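# Load plate into cycler, shut lid, start run

## Task

Take plate R46 out of plate nest N1 and put it on the block of real-time cycler Q1, lying flat within the block's locating features, with its well A1 in the block corner labelled A1. Close Q1's lid over the plate using the LID key. Q1 is loose on the table and must finish in its original position and orientation. Press START on Q1 so that a run is in progress at the end; a running cycle scores worse than no run if anything you were required to fix is still wrong. Nothing counts as done if it stays in place only because the robot holds it. Finish with the gripper open and away from everything, though resting on START or on Q1's housing is still treated as clear.

## Robot and tools

Robot: one Doosan M1013 arm with a Robotiq 2F-140 two-finger gripper. The fingers point along the gripper's +z axis and close along its y axis. end_effector_position is the spot between the pads when shut. Closed fingertips extend about 33 mm past that spot, fully open ones about 9 mm. Closing pushes the tips roughly 24 mm farther from the arm, so keep that much room above a surface.

Frames: the scene frame has its origin on the table top under the arm base, +z up, +y to the left when looking along +x. Results report end_effector_position (m), end_effector_quat_wxyz, and linear/angular velocities (m/s, rad/s) in this frame. The base may be tilted, and the reported position can be off, more so at long reach.

Row format (used by both motion tools): 9 numbers, each in [-1, 1], ordered dx, dy, dz, rx, ry, rz, position, force_limit, speed. The first six are an offset, not a pose: expressed in the gripper's own axes, measured from the gripper's measured pose when the action begins (for the first action of a call, the last pose a result reported). Scale: 1.0 = 0.6 m or 180 degrees; rx, ry, rz form a single rotation vector. position is absolute: +1 fully open (140 mm), about -0.8 pads touching, -1 closes until blocked. force_limit: about 14 N at -1, 60 N at 0, 107 N at +1 (parts up to 40 mm wide). speed sets the finger gap rate: about 30 mm/s at -1, 140 at 0, 250 at +1.

execute_actions(actions): a list of up to 15 actions; each action is a list of 1 to 15 rows, one row per 1/30 s control step, and the last row is repeated to fill 15 steps. Every row of an action is offset from the same start pose, not from the prior row. An empty list just returns state and images. Per step, the commanded pose is clipped to within 70 mm and 16 degrees of the measured pose, and afterward the arm continues at most to the last clipped pose, so large offsets need more actions. Results include step readings of end_effector_position; HELD marks steps that were partly held back.

move(target, speed, stop_force, blocking): target is one row as above, an offset from the pose in the last result that showed one; the gripper follows a straight path there. speed is in m/s, 0.002 to 0.5, default 0.25 (turn rate limited to twice that in rad/s). Path lasts 0.5 to 10 s; longer paths stop short. It ignores obstacles, may lag, stray, or overshoot speed near a straight arm. Finger values are sent at the start. stop_force (N, 20 to 80, allowed after 0.2 s of scene time) ends the path when push against the motion rises that much for 2 steps; the gripper then backs to its pose 2 steps earlier. Pressure can briefly exceed stop_force, so approach very slowly; it is judged along the target line in the starting gripper axes, so don't rely on it when turning, and omit it when moving away from something you press on. The move: line reports the ending (done, contact, held, off_target, moving, fault) and limits (paced = pose clipped; held = some steps blocked, after which motion can jump fast), plus distance from target. blocking=false returns after 0.5 s and cannot be combined with stop_force; check with wait(0), and call wait or stop before other motion.

wait(seconds 0 to 10) lets time run holding the last command. stop brakes a running move (fingers continue). zoom_image(camera, region [x0,y0,x1,y1], max 504x504 px) magnifies a camera's latest image; cameras: cam_head_left, cam_head_right, cam_high, cam_low (896x504), cam_wrist (504x504). read_manual gives only licence texts. finished_scene(scene) ends the scene irreversibly and reports success.

Gripping: send position -1 and confirm object_status = 2. Codes: 0 moving, 1 blocked while opening, 2 blocked while closing, 3 reached target or pads met. To squeeze harder, raise force_limit and switch position between -1 and -0.98. position_measured is in counts: 3 open, 230 pads together.

Q1 details: front upper keys left to right are LID, START, STOP, CLEAR. LID toggles the lid; LID and START do nothing while the lid is partway. A blocked lid halts with a red lamp; only CLEAR releases and reopens it. A blue lamp means a run is on. On each labelled item, well A1 sits at the labelled short end, in the corner away from the labelled long side. Loose objects may occasionally be nudged.

Cautions: the arm is stiff, so commanding even a few mm into something firm can trigger a fault; pressing persists until you back off. Faults: any joint reaching its load limit (waist/shoulder 316, elbow 148, wrist joints 41.8 N m, held weight included) or an external force of 144 N stops the arm for 10 s and discards the rest of the call. Holding loads heats motors; MOTOR HOT warns, OVER-TEMPERATURE FAULT brakes the arm. 'pose unreachable' means the clearance check altered the command. Never drop or knock objects off the table; avoid slams and hard hits. Faster, smoother motion with less effort is preferred.

Each tool is called after "Call:" as a command line: name --argument value for each argument, lists and objects as JSON in quotes; but a table of rows of numbers goes row by row, as --pt "numbers of a row", without its own name.

## Session

Call:
execute_actions --actions '[]'

Scene clock: 0.00 s.
end_effector_position=(+0.7342, -0.2374, +0.3257) position_measured=3 object_status=3 end_effector_quat_wxyz=(-0.283, +0.201, +0.932, +0.103) end_effector_velocity=(-0.000, -0.000, +0.000) end_effector_angular_velocity=(-0.000, +0.000, +0.000)
Joint positions: [-0.409  0.689  1.004  0.102  2.036 -1.522]
Joint velocities: [-0.     0.    -0.001 -0.001  0.001 -0.   ]
Hand target: +0.734, -0.237, +0.326; -0.283, +0.201, +0.932, +0.103

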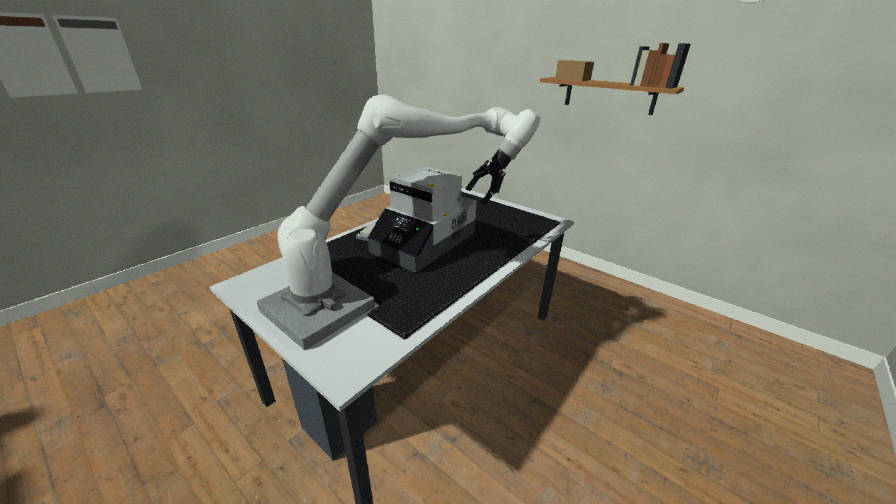

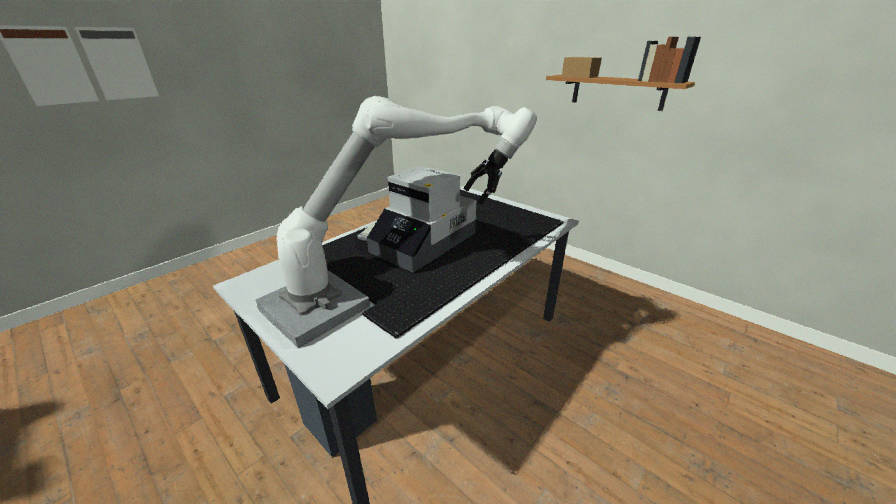

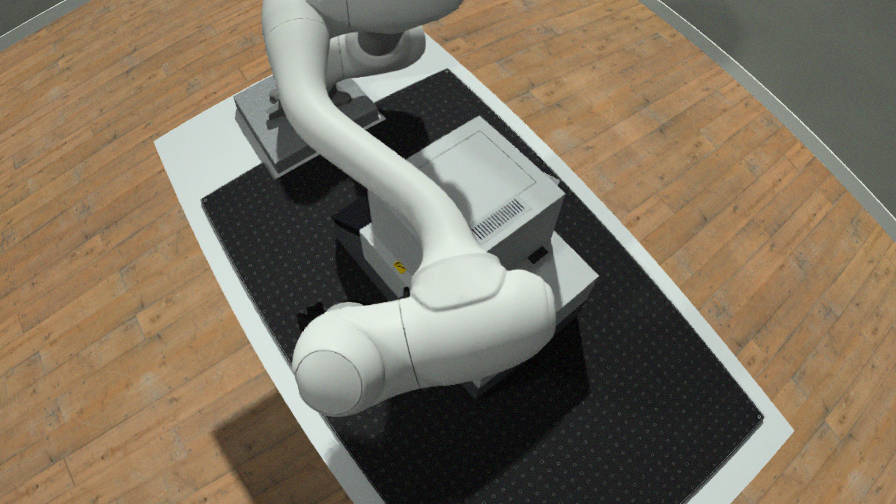

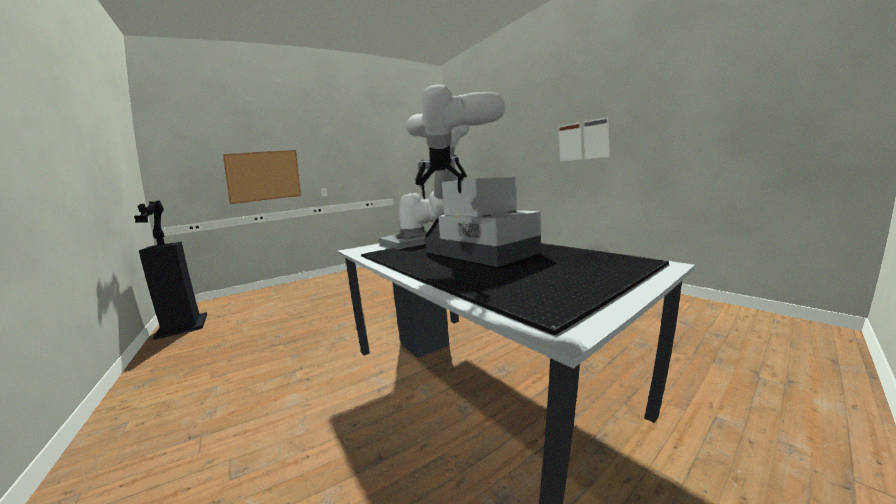

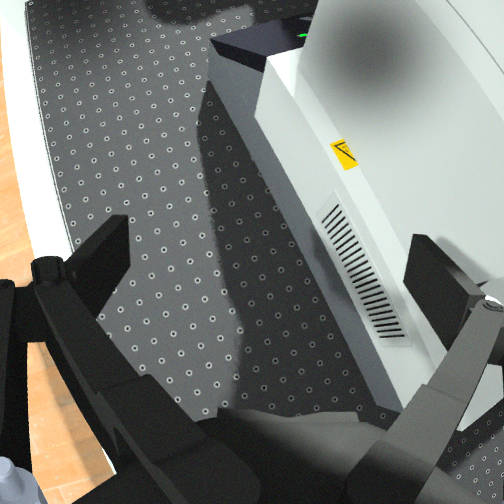

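Call:
zoom_image --camera "cam_head_left" --region '[300, 130, 560, 300]'

Call:
zoom_image --camera "cam_high" --region '[200, 60, 700, 420]'

Call:
zoom_image --camera "cam_low" --region '[340, 150, 600, 300]'

Region (300, 130, 560, 300) of cam_head_left's 896x504 image, scaled by 1.938, with more detail than that image has; it fills the top 330 rows of this view, and the rest is white.

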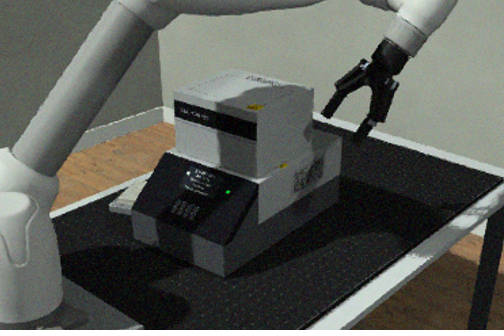

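Region (200, 60, 700, 420) of cam_high's 896x504 image, scaled by 1.008, with more detail than that image has; it fills the top 363 rows of this view, and the rest is white.

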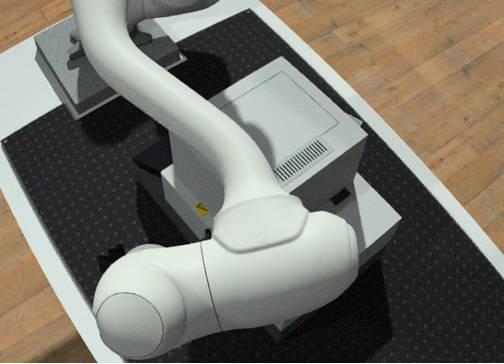

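Region (340, 150, 600, 300) of cam_low's 896x504 image, scaled by 1.938, with more detail than that image has; it fills the top 291 rows of this view, and the rest is white.

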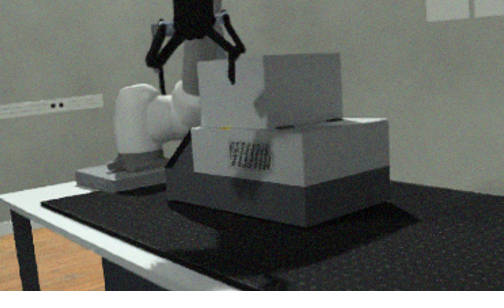

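Call:
move --target '[0.678,-0.402,0.242,-0.252,-0.092,0.829,1,0,0]' --speed 0.3

Scene clock: 6.50 s.
end_effector_position=(+0.2503, -0.2811, +0.4199) position_measured=3 object_status=3 end_effector_quat_wxyz=(+0.000, +1.000, +0.000, -0.000) end_effector_velocity=(+0.000, +0.001, -0.000) end_effector_angular_velocity=(+0.002, +0.001, +0.000)
Joint positions: [-0.955 -0.32   1.948  0.002  1.497  0.631]
Joint velocities: [0.001 0.    0.001 0.    0.001 0.   ]
Hand target: +0.250, -0.281, +0.420; +0.000, +1.000, +0.000, -0.000
Off the commanded pose: 0.001 m, 0 deg.
move: done

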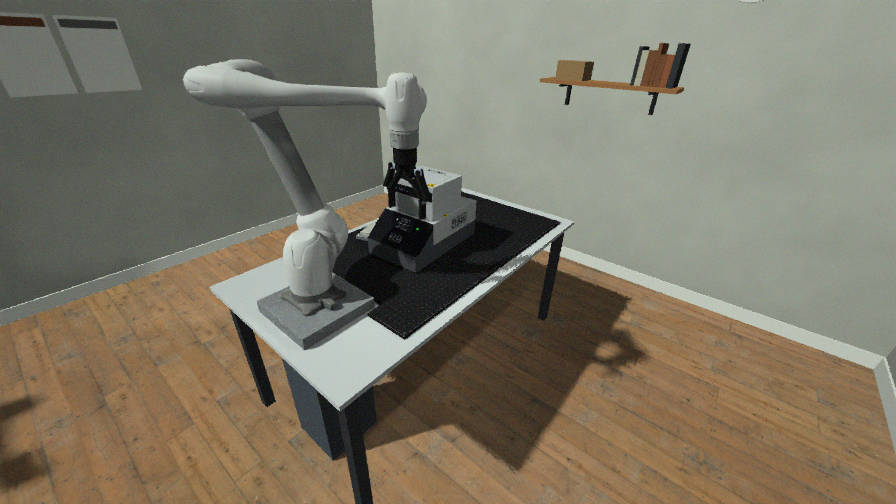

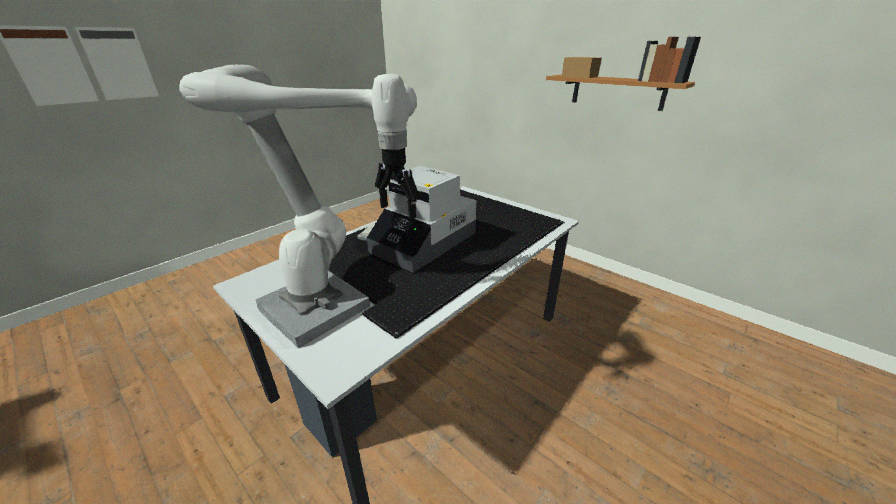

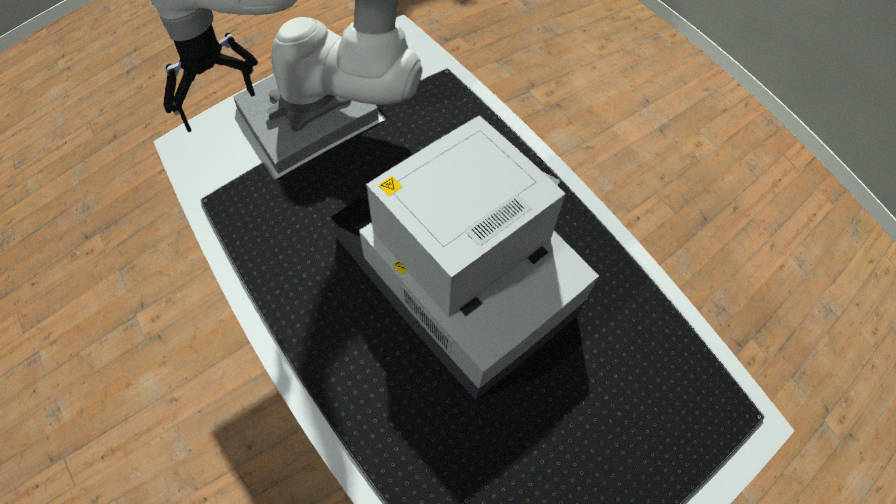

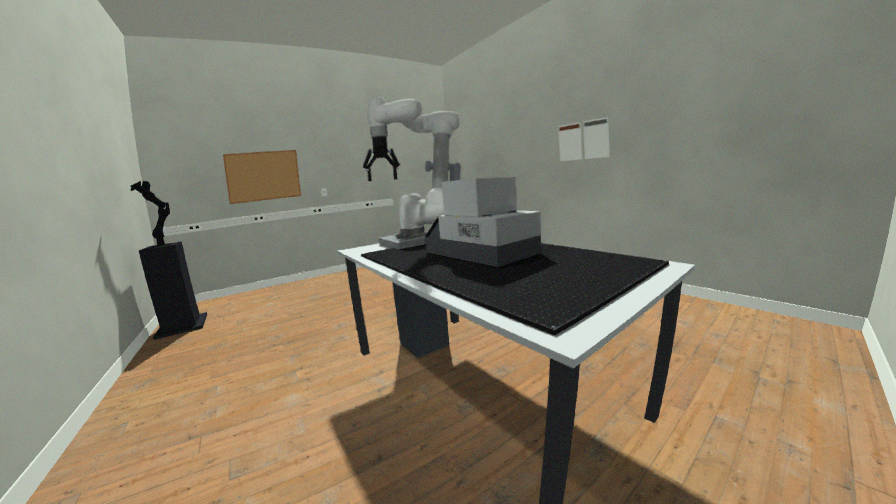

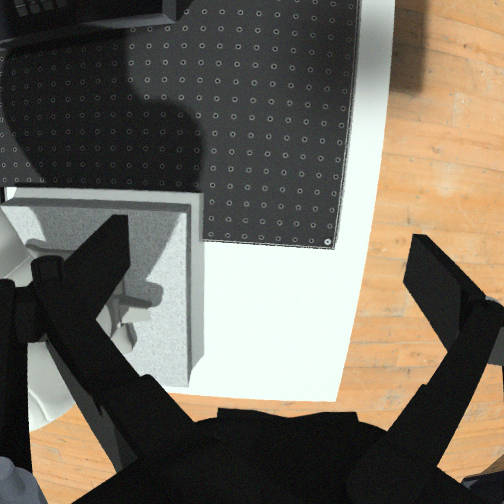

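Call:
move --target '[0.0,-0.5,0.1,0,0,0,1,0,0]' --speed 0.3

Scene clock: 8.23 s.
end_effector_position=(+0.2508, +0.0191, +0.3601) position_measured=3 object_status=3 end_effector_quat_wxyz=(+0.000, +1.000, +0.000, +0.000) end_effector_velocity=(+0.001, +0.000, +0.001) end_effector_angular_velocity=(+0.000, -0.001, +0.001)
Joint positions: [-0.047 -0.534  2.177 -0.012  1.485  1.54 ]
Joint velocities: [ 0.001  0.001 -0.002  0.    -0.    -0.   ]
Hand target: +0.251, +0.019, +0.360; +0.000, +1.000, +0.000, +0.000
Off the commanded pose: 0.001 m, 0 deg.
move: done

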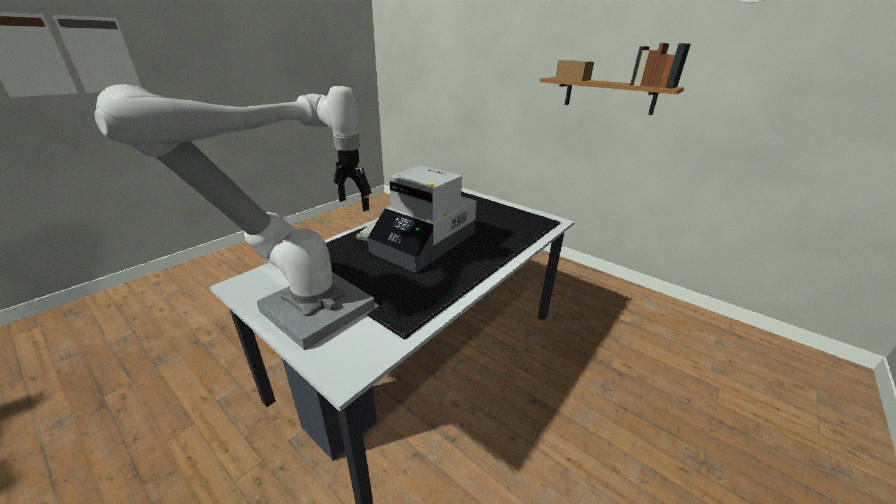

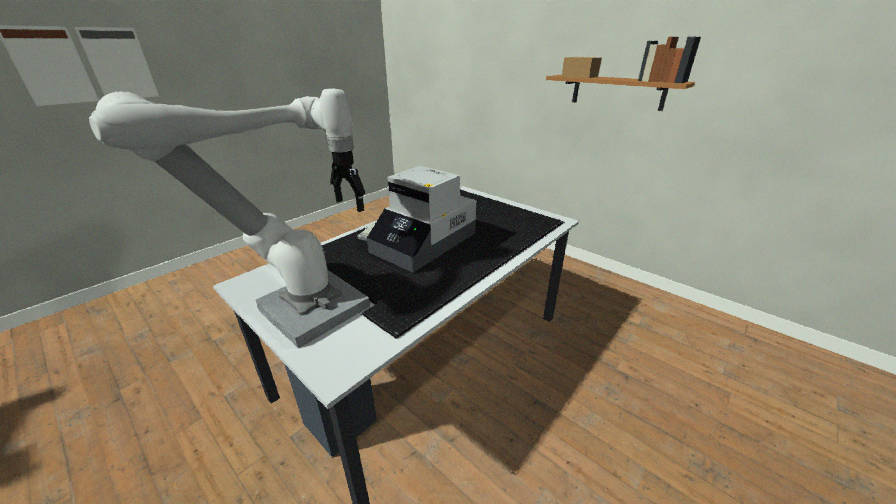

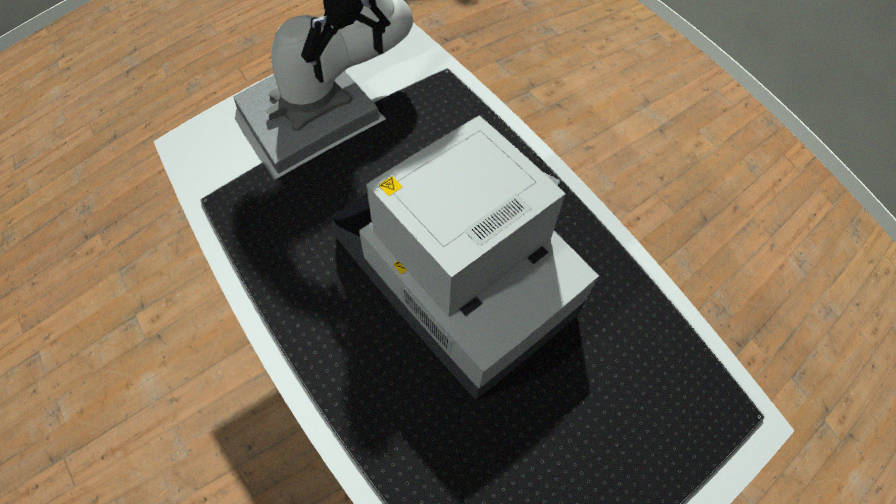

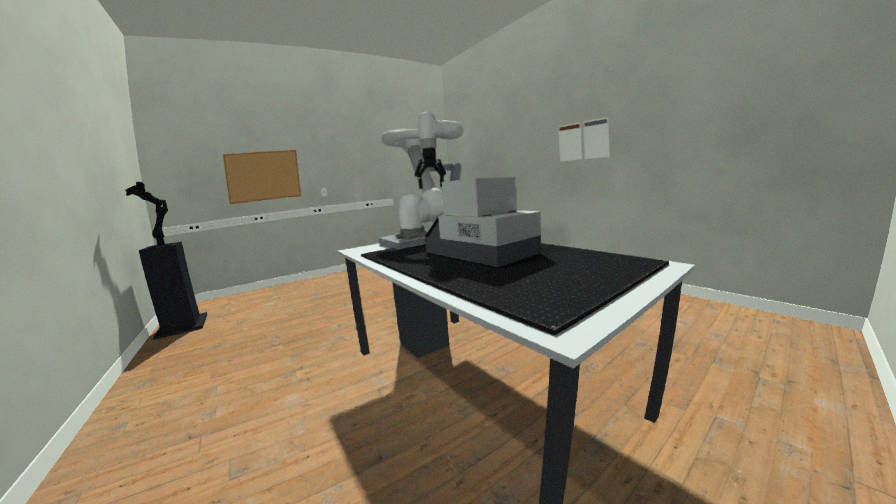

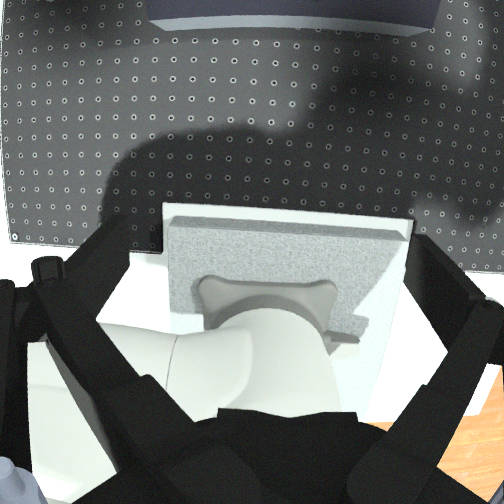

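Call:
move --target '[0.05,0.0,0.15,0,0.25,0,-1,0,0]' --speed 0.25

Scene clock: 10.33 s.
end_effector_position=(+0.2808, +0.0197, +0.2704) position_measured=233 object_status=3 end_effector_quat_wxyz=(+0.003, +0.924, -0.001, +0.383) end_effector_velocity=(-0.001, -0.001, -0.001) end_effector_angular_velocity=(+0.013, +0.001, +0.011)
Joint positions: [-0.217 -1.008  2.628  0.193  0.742  1.277]
Joint velocities: [-0.204 -0.02   0.002  0.228  0.062 -0.307]
Hand target: +0.281, +0.020, +0.270; +0.002, +0.924, -0.001, +0.383
Off the commanded pose: 0.001 m, 0 deg.
move: done

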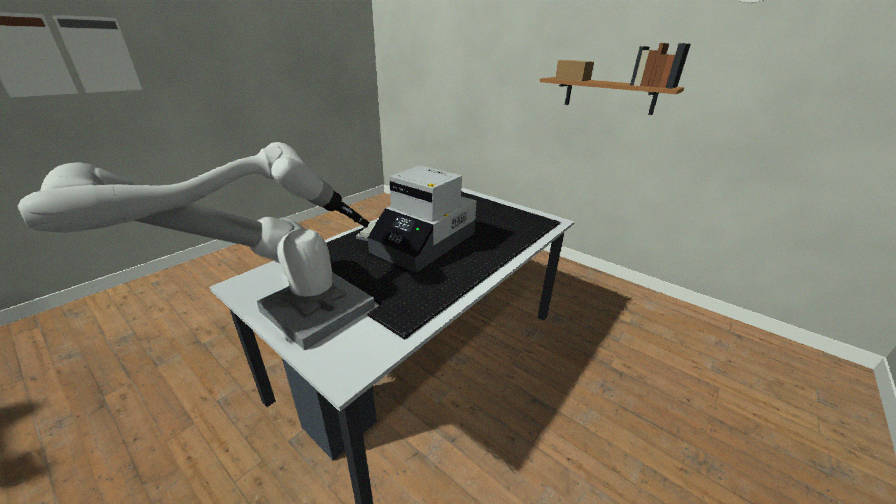

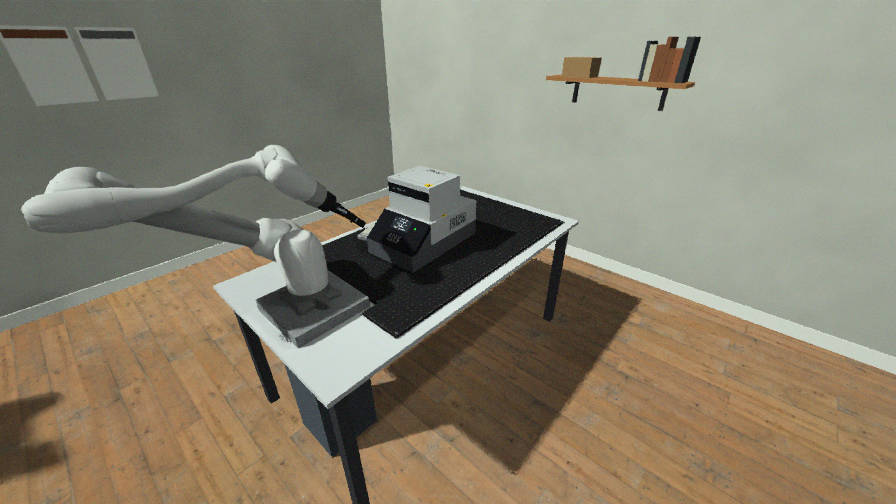

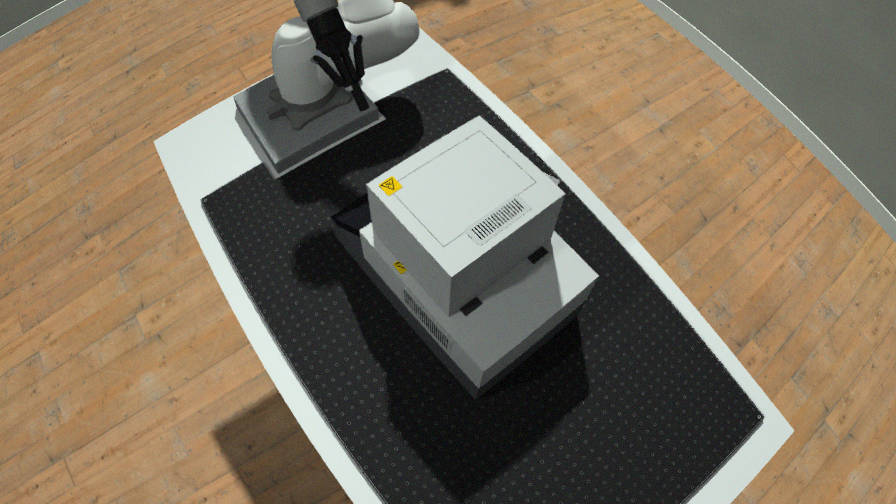

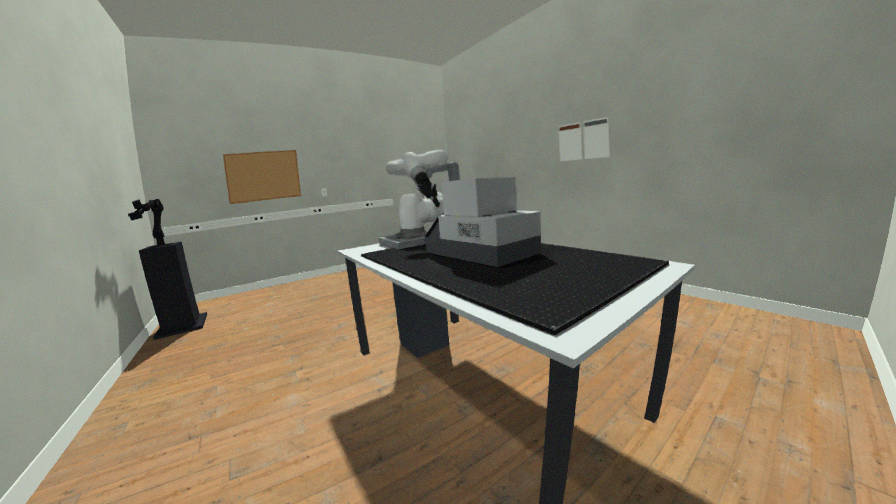

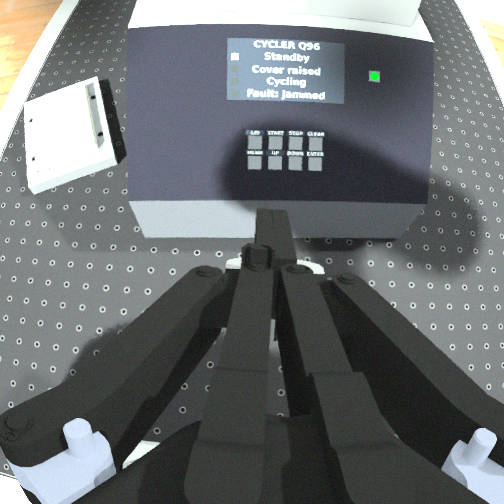

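Call:
zoom_image --camera "cam_wrist" --region '[0, 20, 360, 250]'

Region (0, 20, 360, 250) of cam_wrist's 504x504 image, scaled by 1.400, with more detail than that image has; it fills the top 322 rows of this view, and the rest is white.

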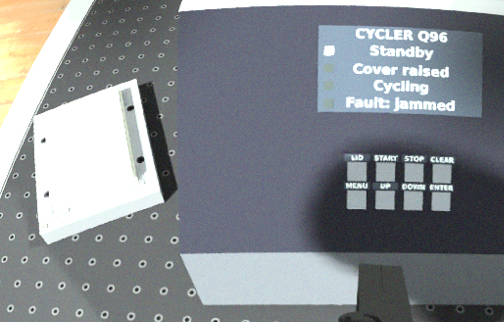

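Call:
move --target '[0.02,-0.02,0.13,0,0,0,-1,0,0]' --speed 0.15

Scene clock: 11.97 s.
end_effector_position=(+0.3444, +0.0313, +0.2237) position_measured=233 object_status=3 end_effector_quat_wxyz=(+0.002, +0.924, -0.000, +0.383) end_effector_velocity=(-0.000, +0.002, -0.001) end_effector_angular_velocity=(-0.014, +0.003, -0.014)
Joint positions: [ 0.01  -0.735  2.676 -0.076  0.404  1.649]
Joint velocities: [ 0.076  0.011 -0.002 -0.189  0.001  0.227]
Hand target: +0.344, +0.031, +0.224; +0.002, +0.924, -0.000, +0.383
Off the commanded pose: 0.000 m, 0 deg.
move: done

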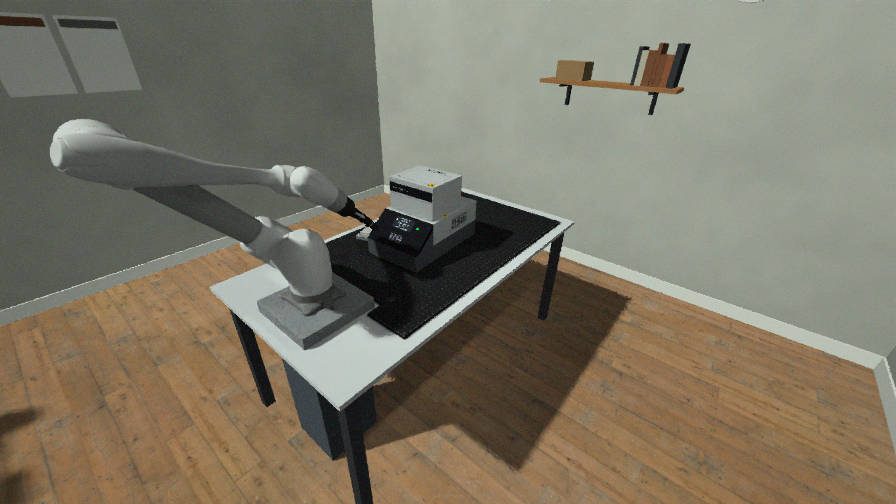

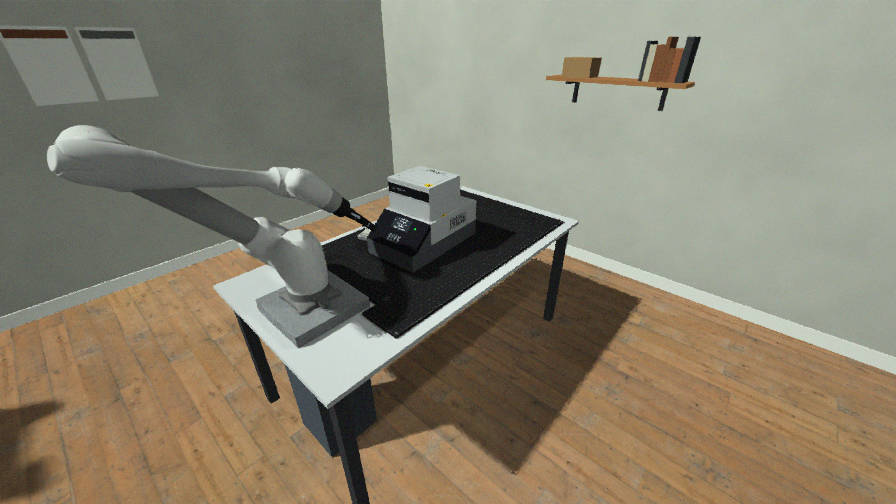

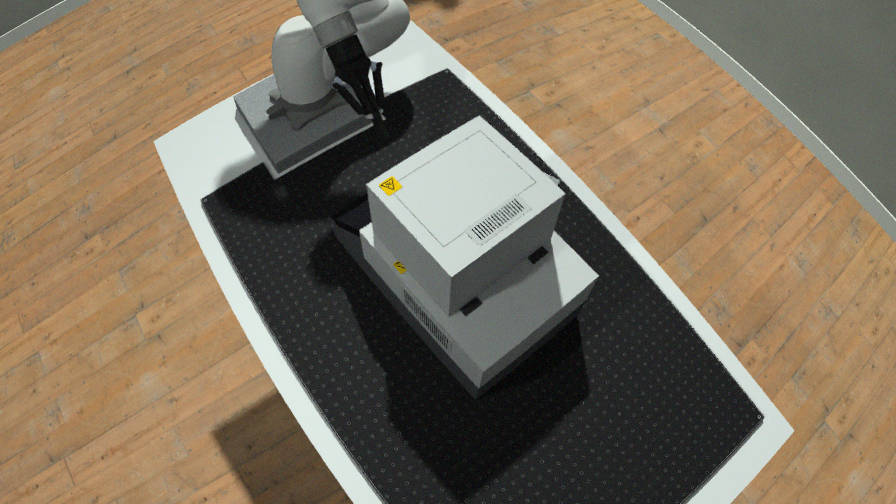

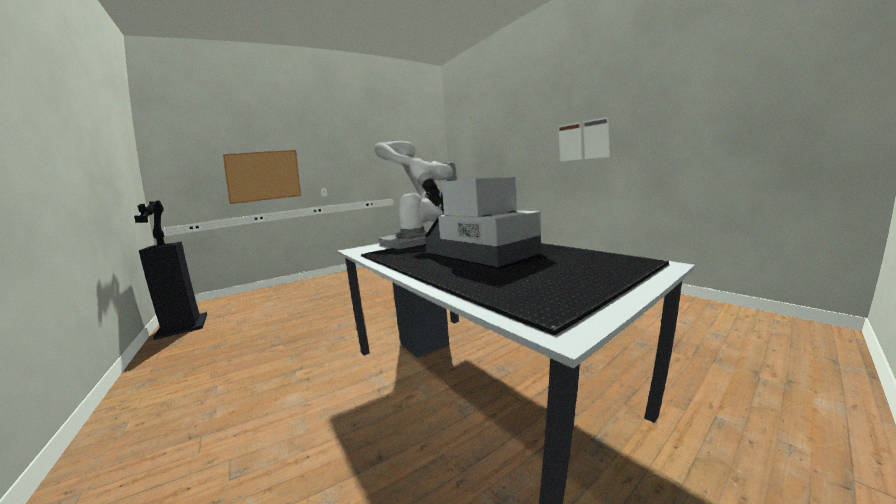

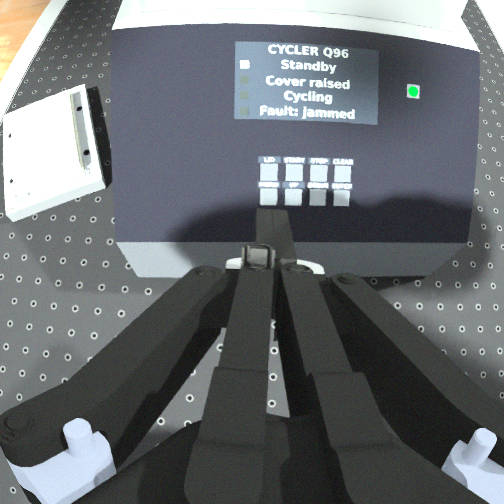

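Call:
move --target '[0.0,-0.005,0.07,0,0,0,-1,0,0]' --speed 0.1

Call:
zoom_image --camera "cam_wrist" --region '[150, 100, 450, 300]'

Call:
zoom_image --camera "cam_head_left" --region '[320, 160, 480, 280]'

Scene clock: 13.40 s.
end_effector_position=(+0.3740, +0.0342, +0.1940) position_measured=233 object_status=3 end_effector_quat_wxyz=(+0.001, +0.924, +0.000, +0.383) end_effector_velocity=(-0.000, +0.001, -0.001) end_effector_angular_velocity=(-0.002, +0.000, -0.004)
Joint positions: [ 0.022 -0.587  2.699 -0.159  0.235  1.741]
Joint velocities: [ 0.014  0.003  0.001 -0.061 -0.001  0.071]
Hand target: +0.374, +0.034, +0.194; +0.001, +0.924, +0.000, +0.383
Off the commanded pose: 0.000 m, 0 deg.
move: done

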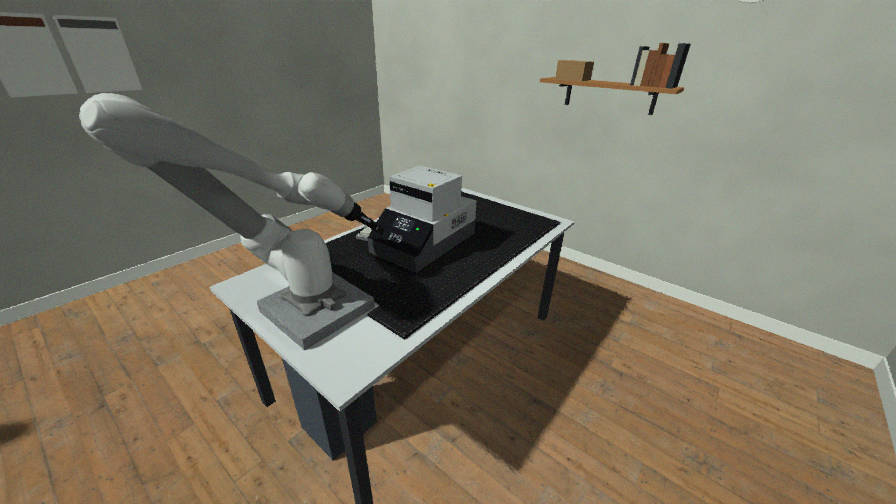

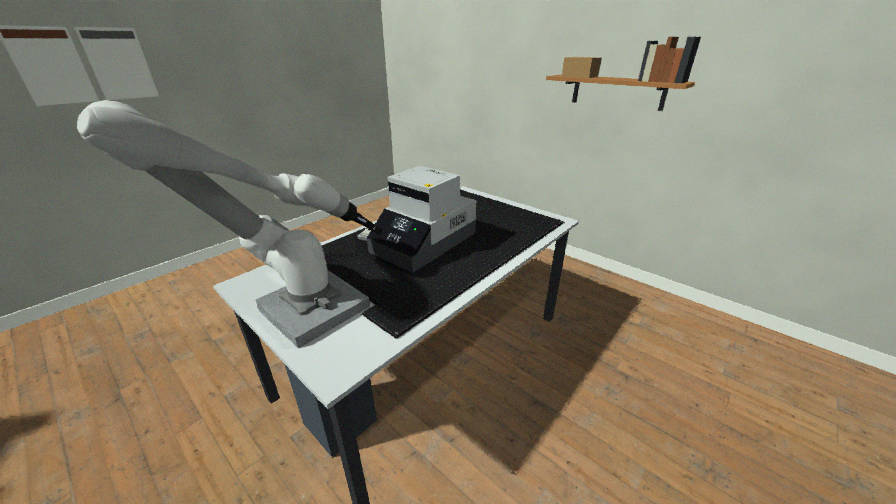

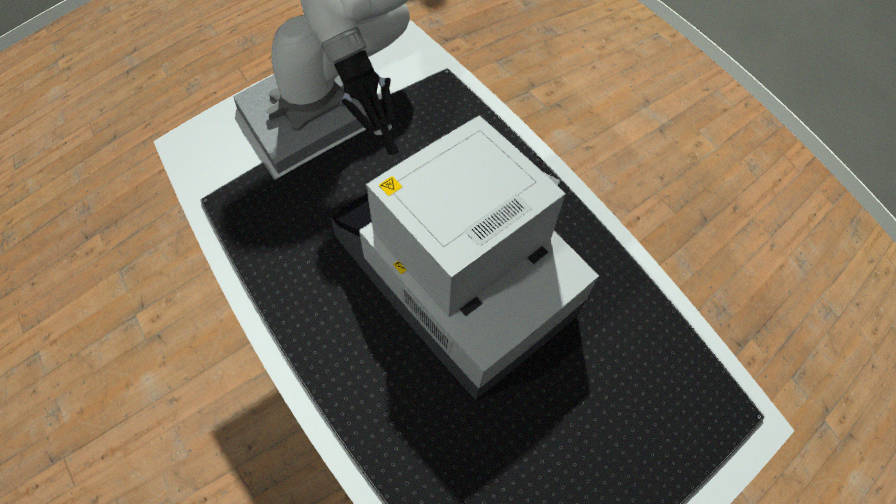

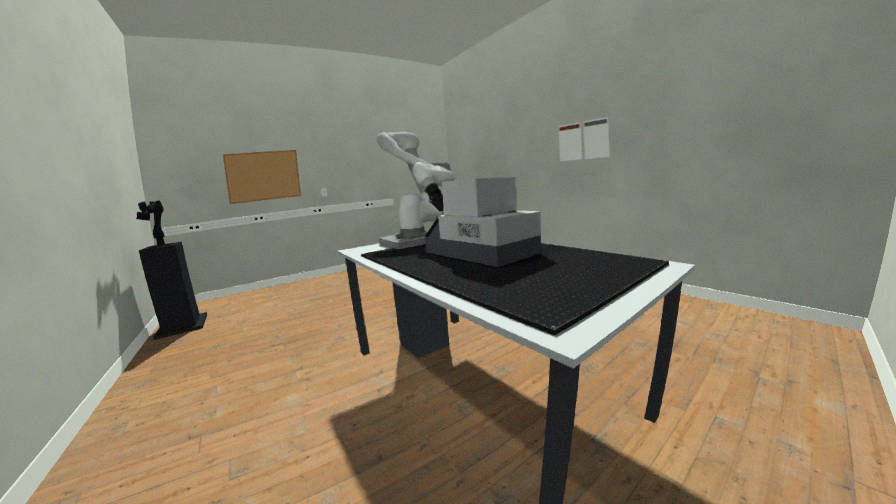

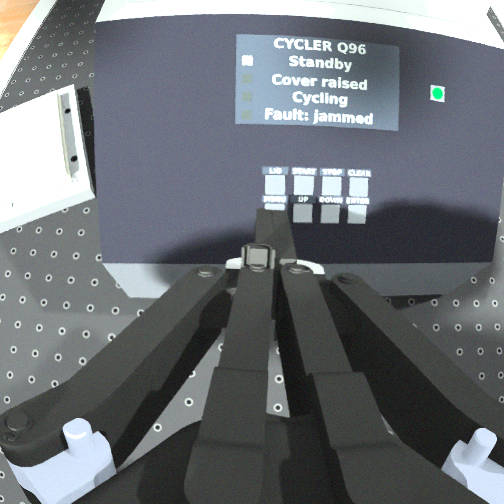

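Region (150, 100, 450, 300) of cam_wrist's 504x504 image, scaled by 1.680, with more detail than that image has.

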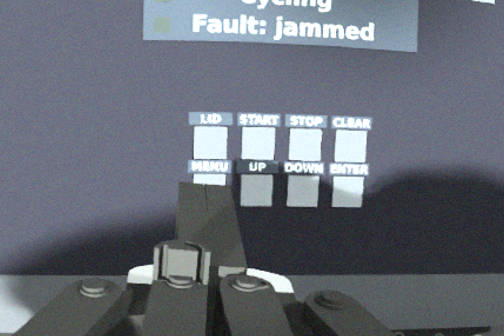

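Region (320, 160, 480, 280) of cam_head_left's 896x504 image, scaled by 3.150, with more detail than that image has; it fills the top 378 rows of this view, and the rest is white.

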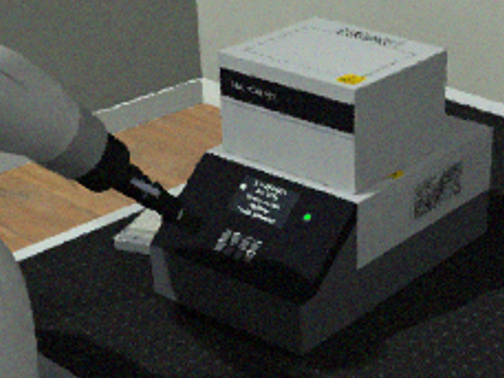

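Call:
move --target '[0.0,-0.004,0.07,0,0,0,-1,0,0]' --speed 0.1

Call:
zoom_image --camera "cam_wrist" --region '[150, 100, 450, 300]'

Scene clock: 14.90 s.
end_effector_position=(+0.4036, +0.0361, +0.1645) position_measured=233 object_status=3 end_effector_quat_wxyz=(-0.002, +0.924, +0.002, +0.382) end_effector_velocity=(+0.000, +0.001, +0.000) end_effector_angular_velocity=(-0.004, -0.000, -0.003)
Joint positions: [ 0.008 -0.43   2.711 -0.29   0.067  1.867]
Joint velocities: [ 0.015  0.002 -0.001 -0.221  0.004  0.23 ]
Hand target: +0.404, +0.036, +0.164; -0.002, +0.924, +0.002, +0.382
Off the commanded pose: 0.000 m, 0 deg.
move: done

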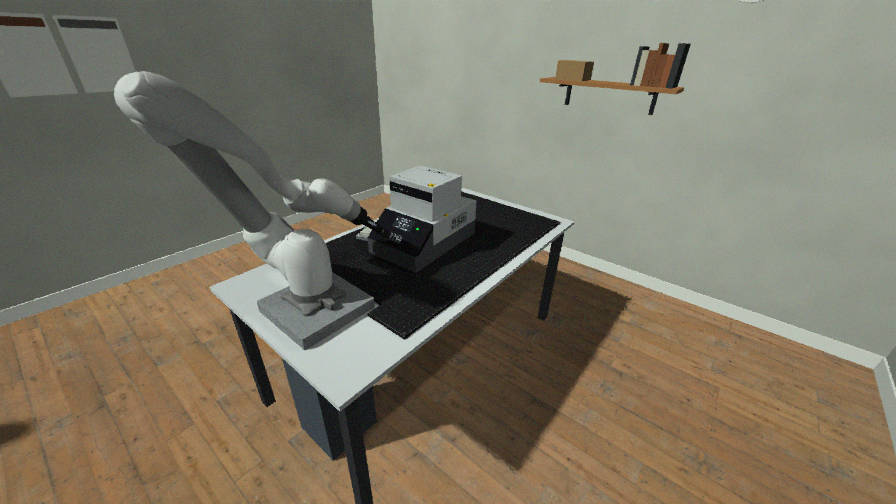

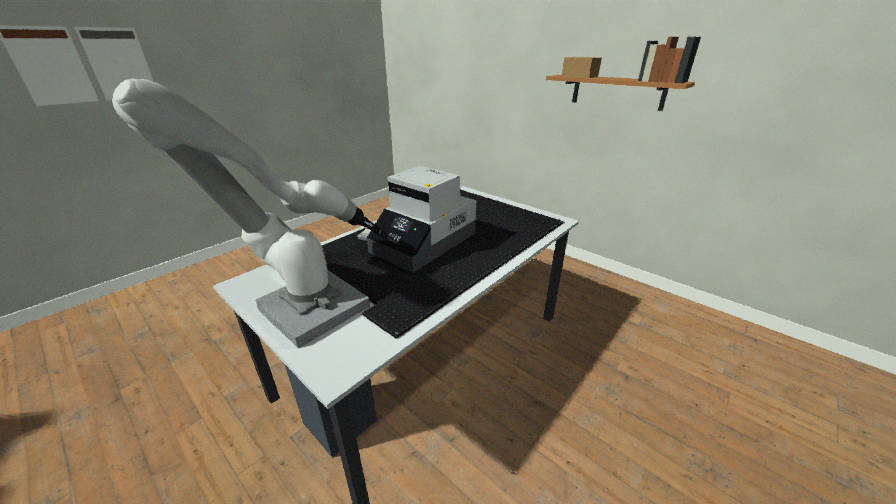

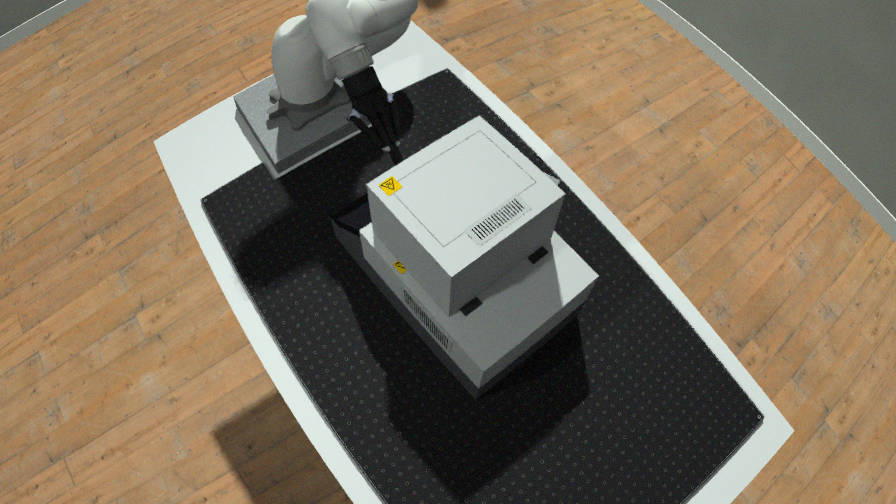

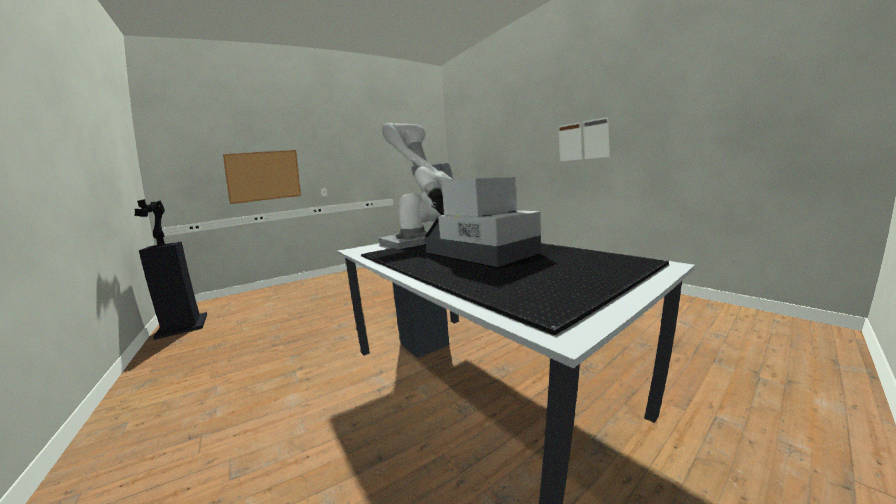

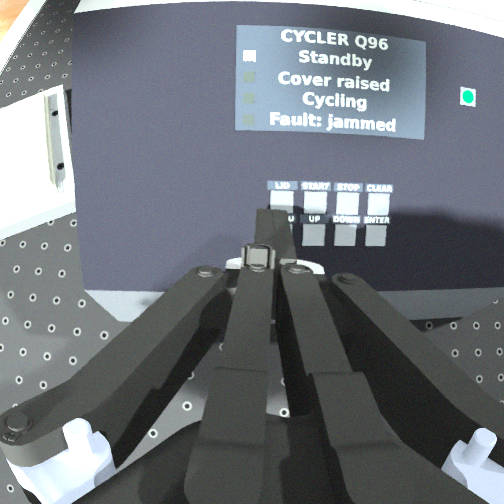

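Region (150, 100, 450, 300) of cam_wrist's 504x504 image, scaled by 1.680, with more detail than that image has.

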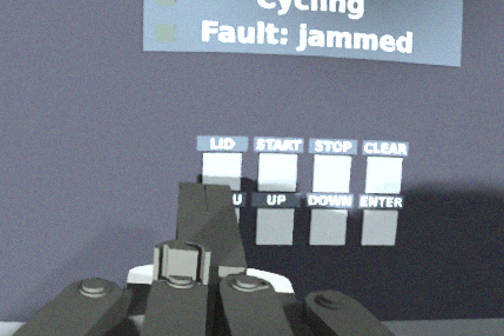

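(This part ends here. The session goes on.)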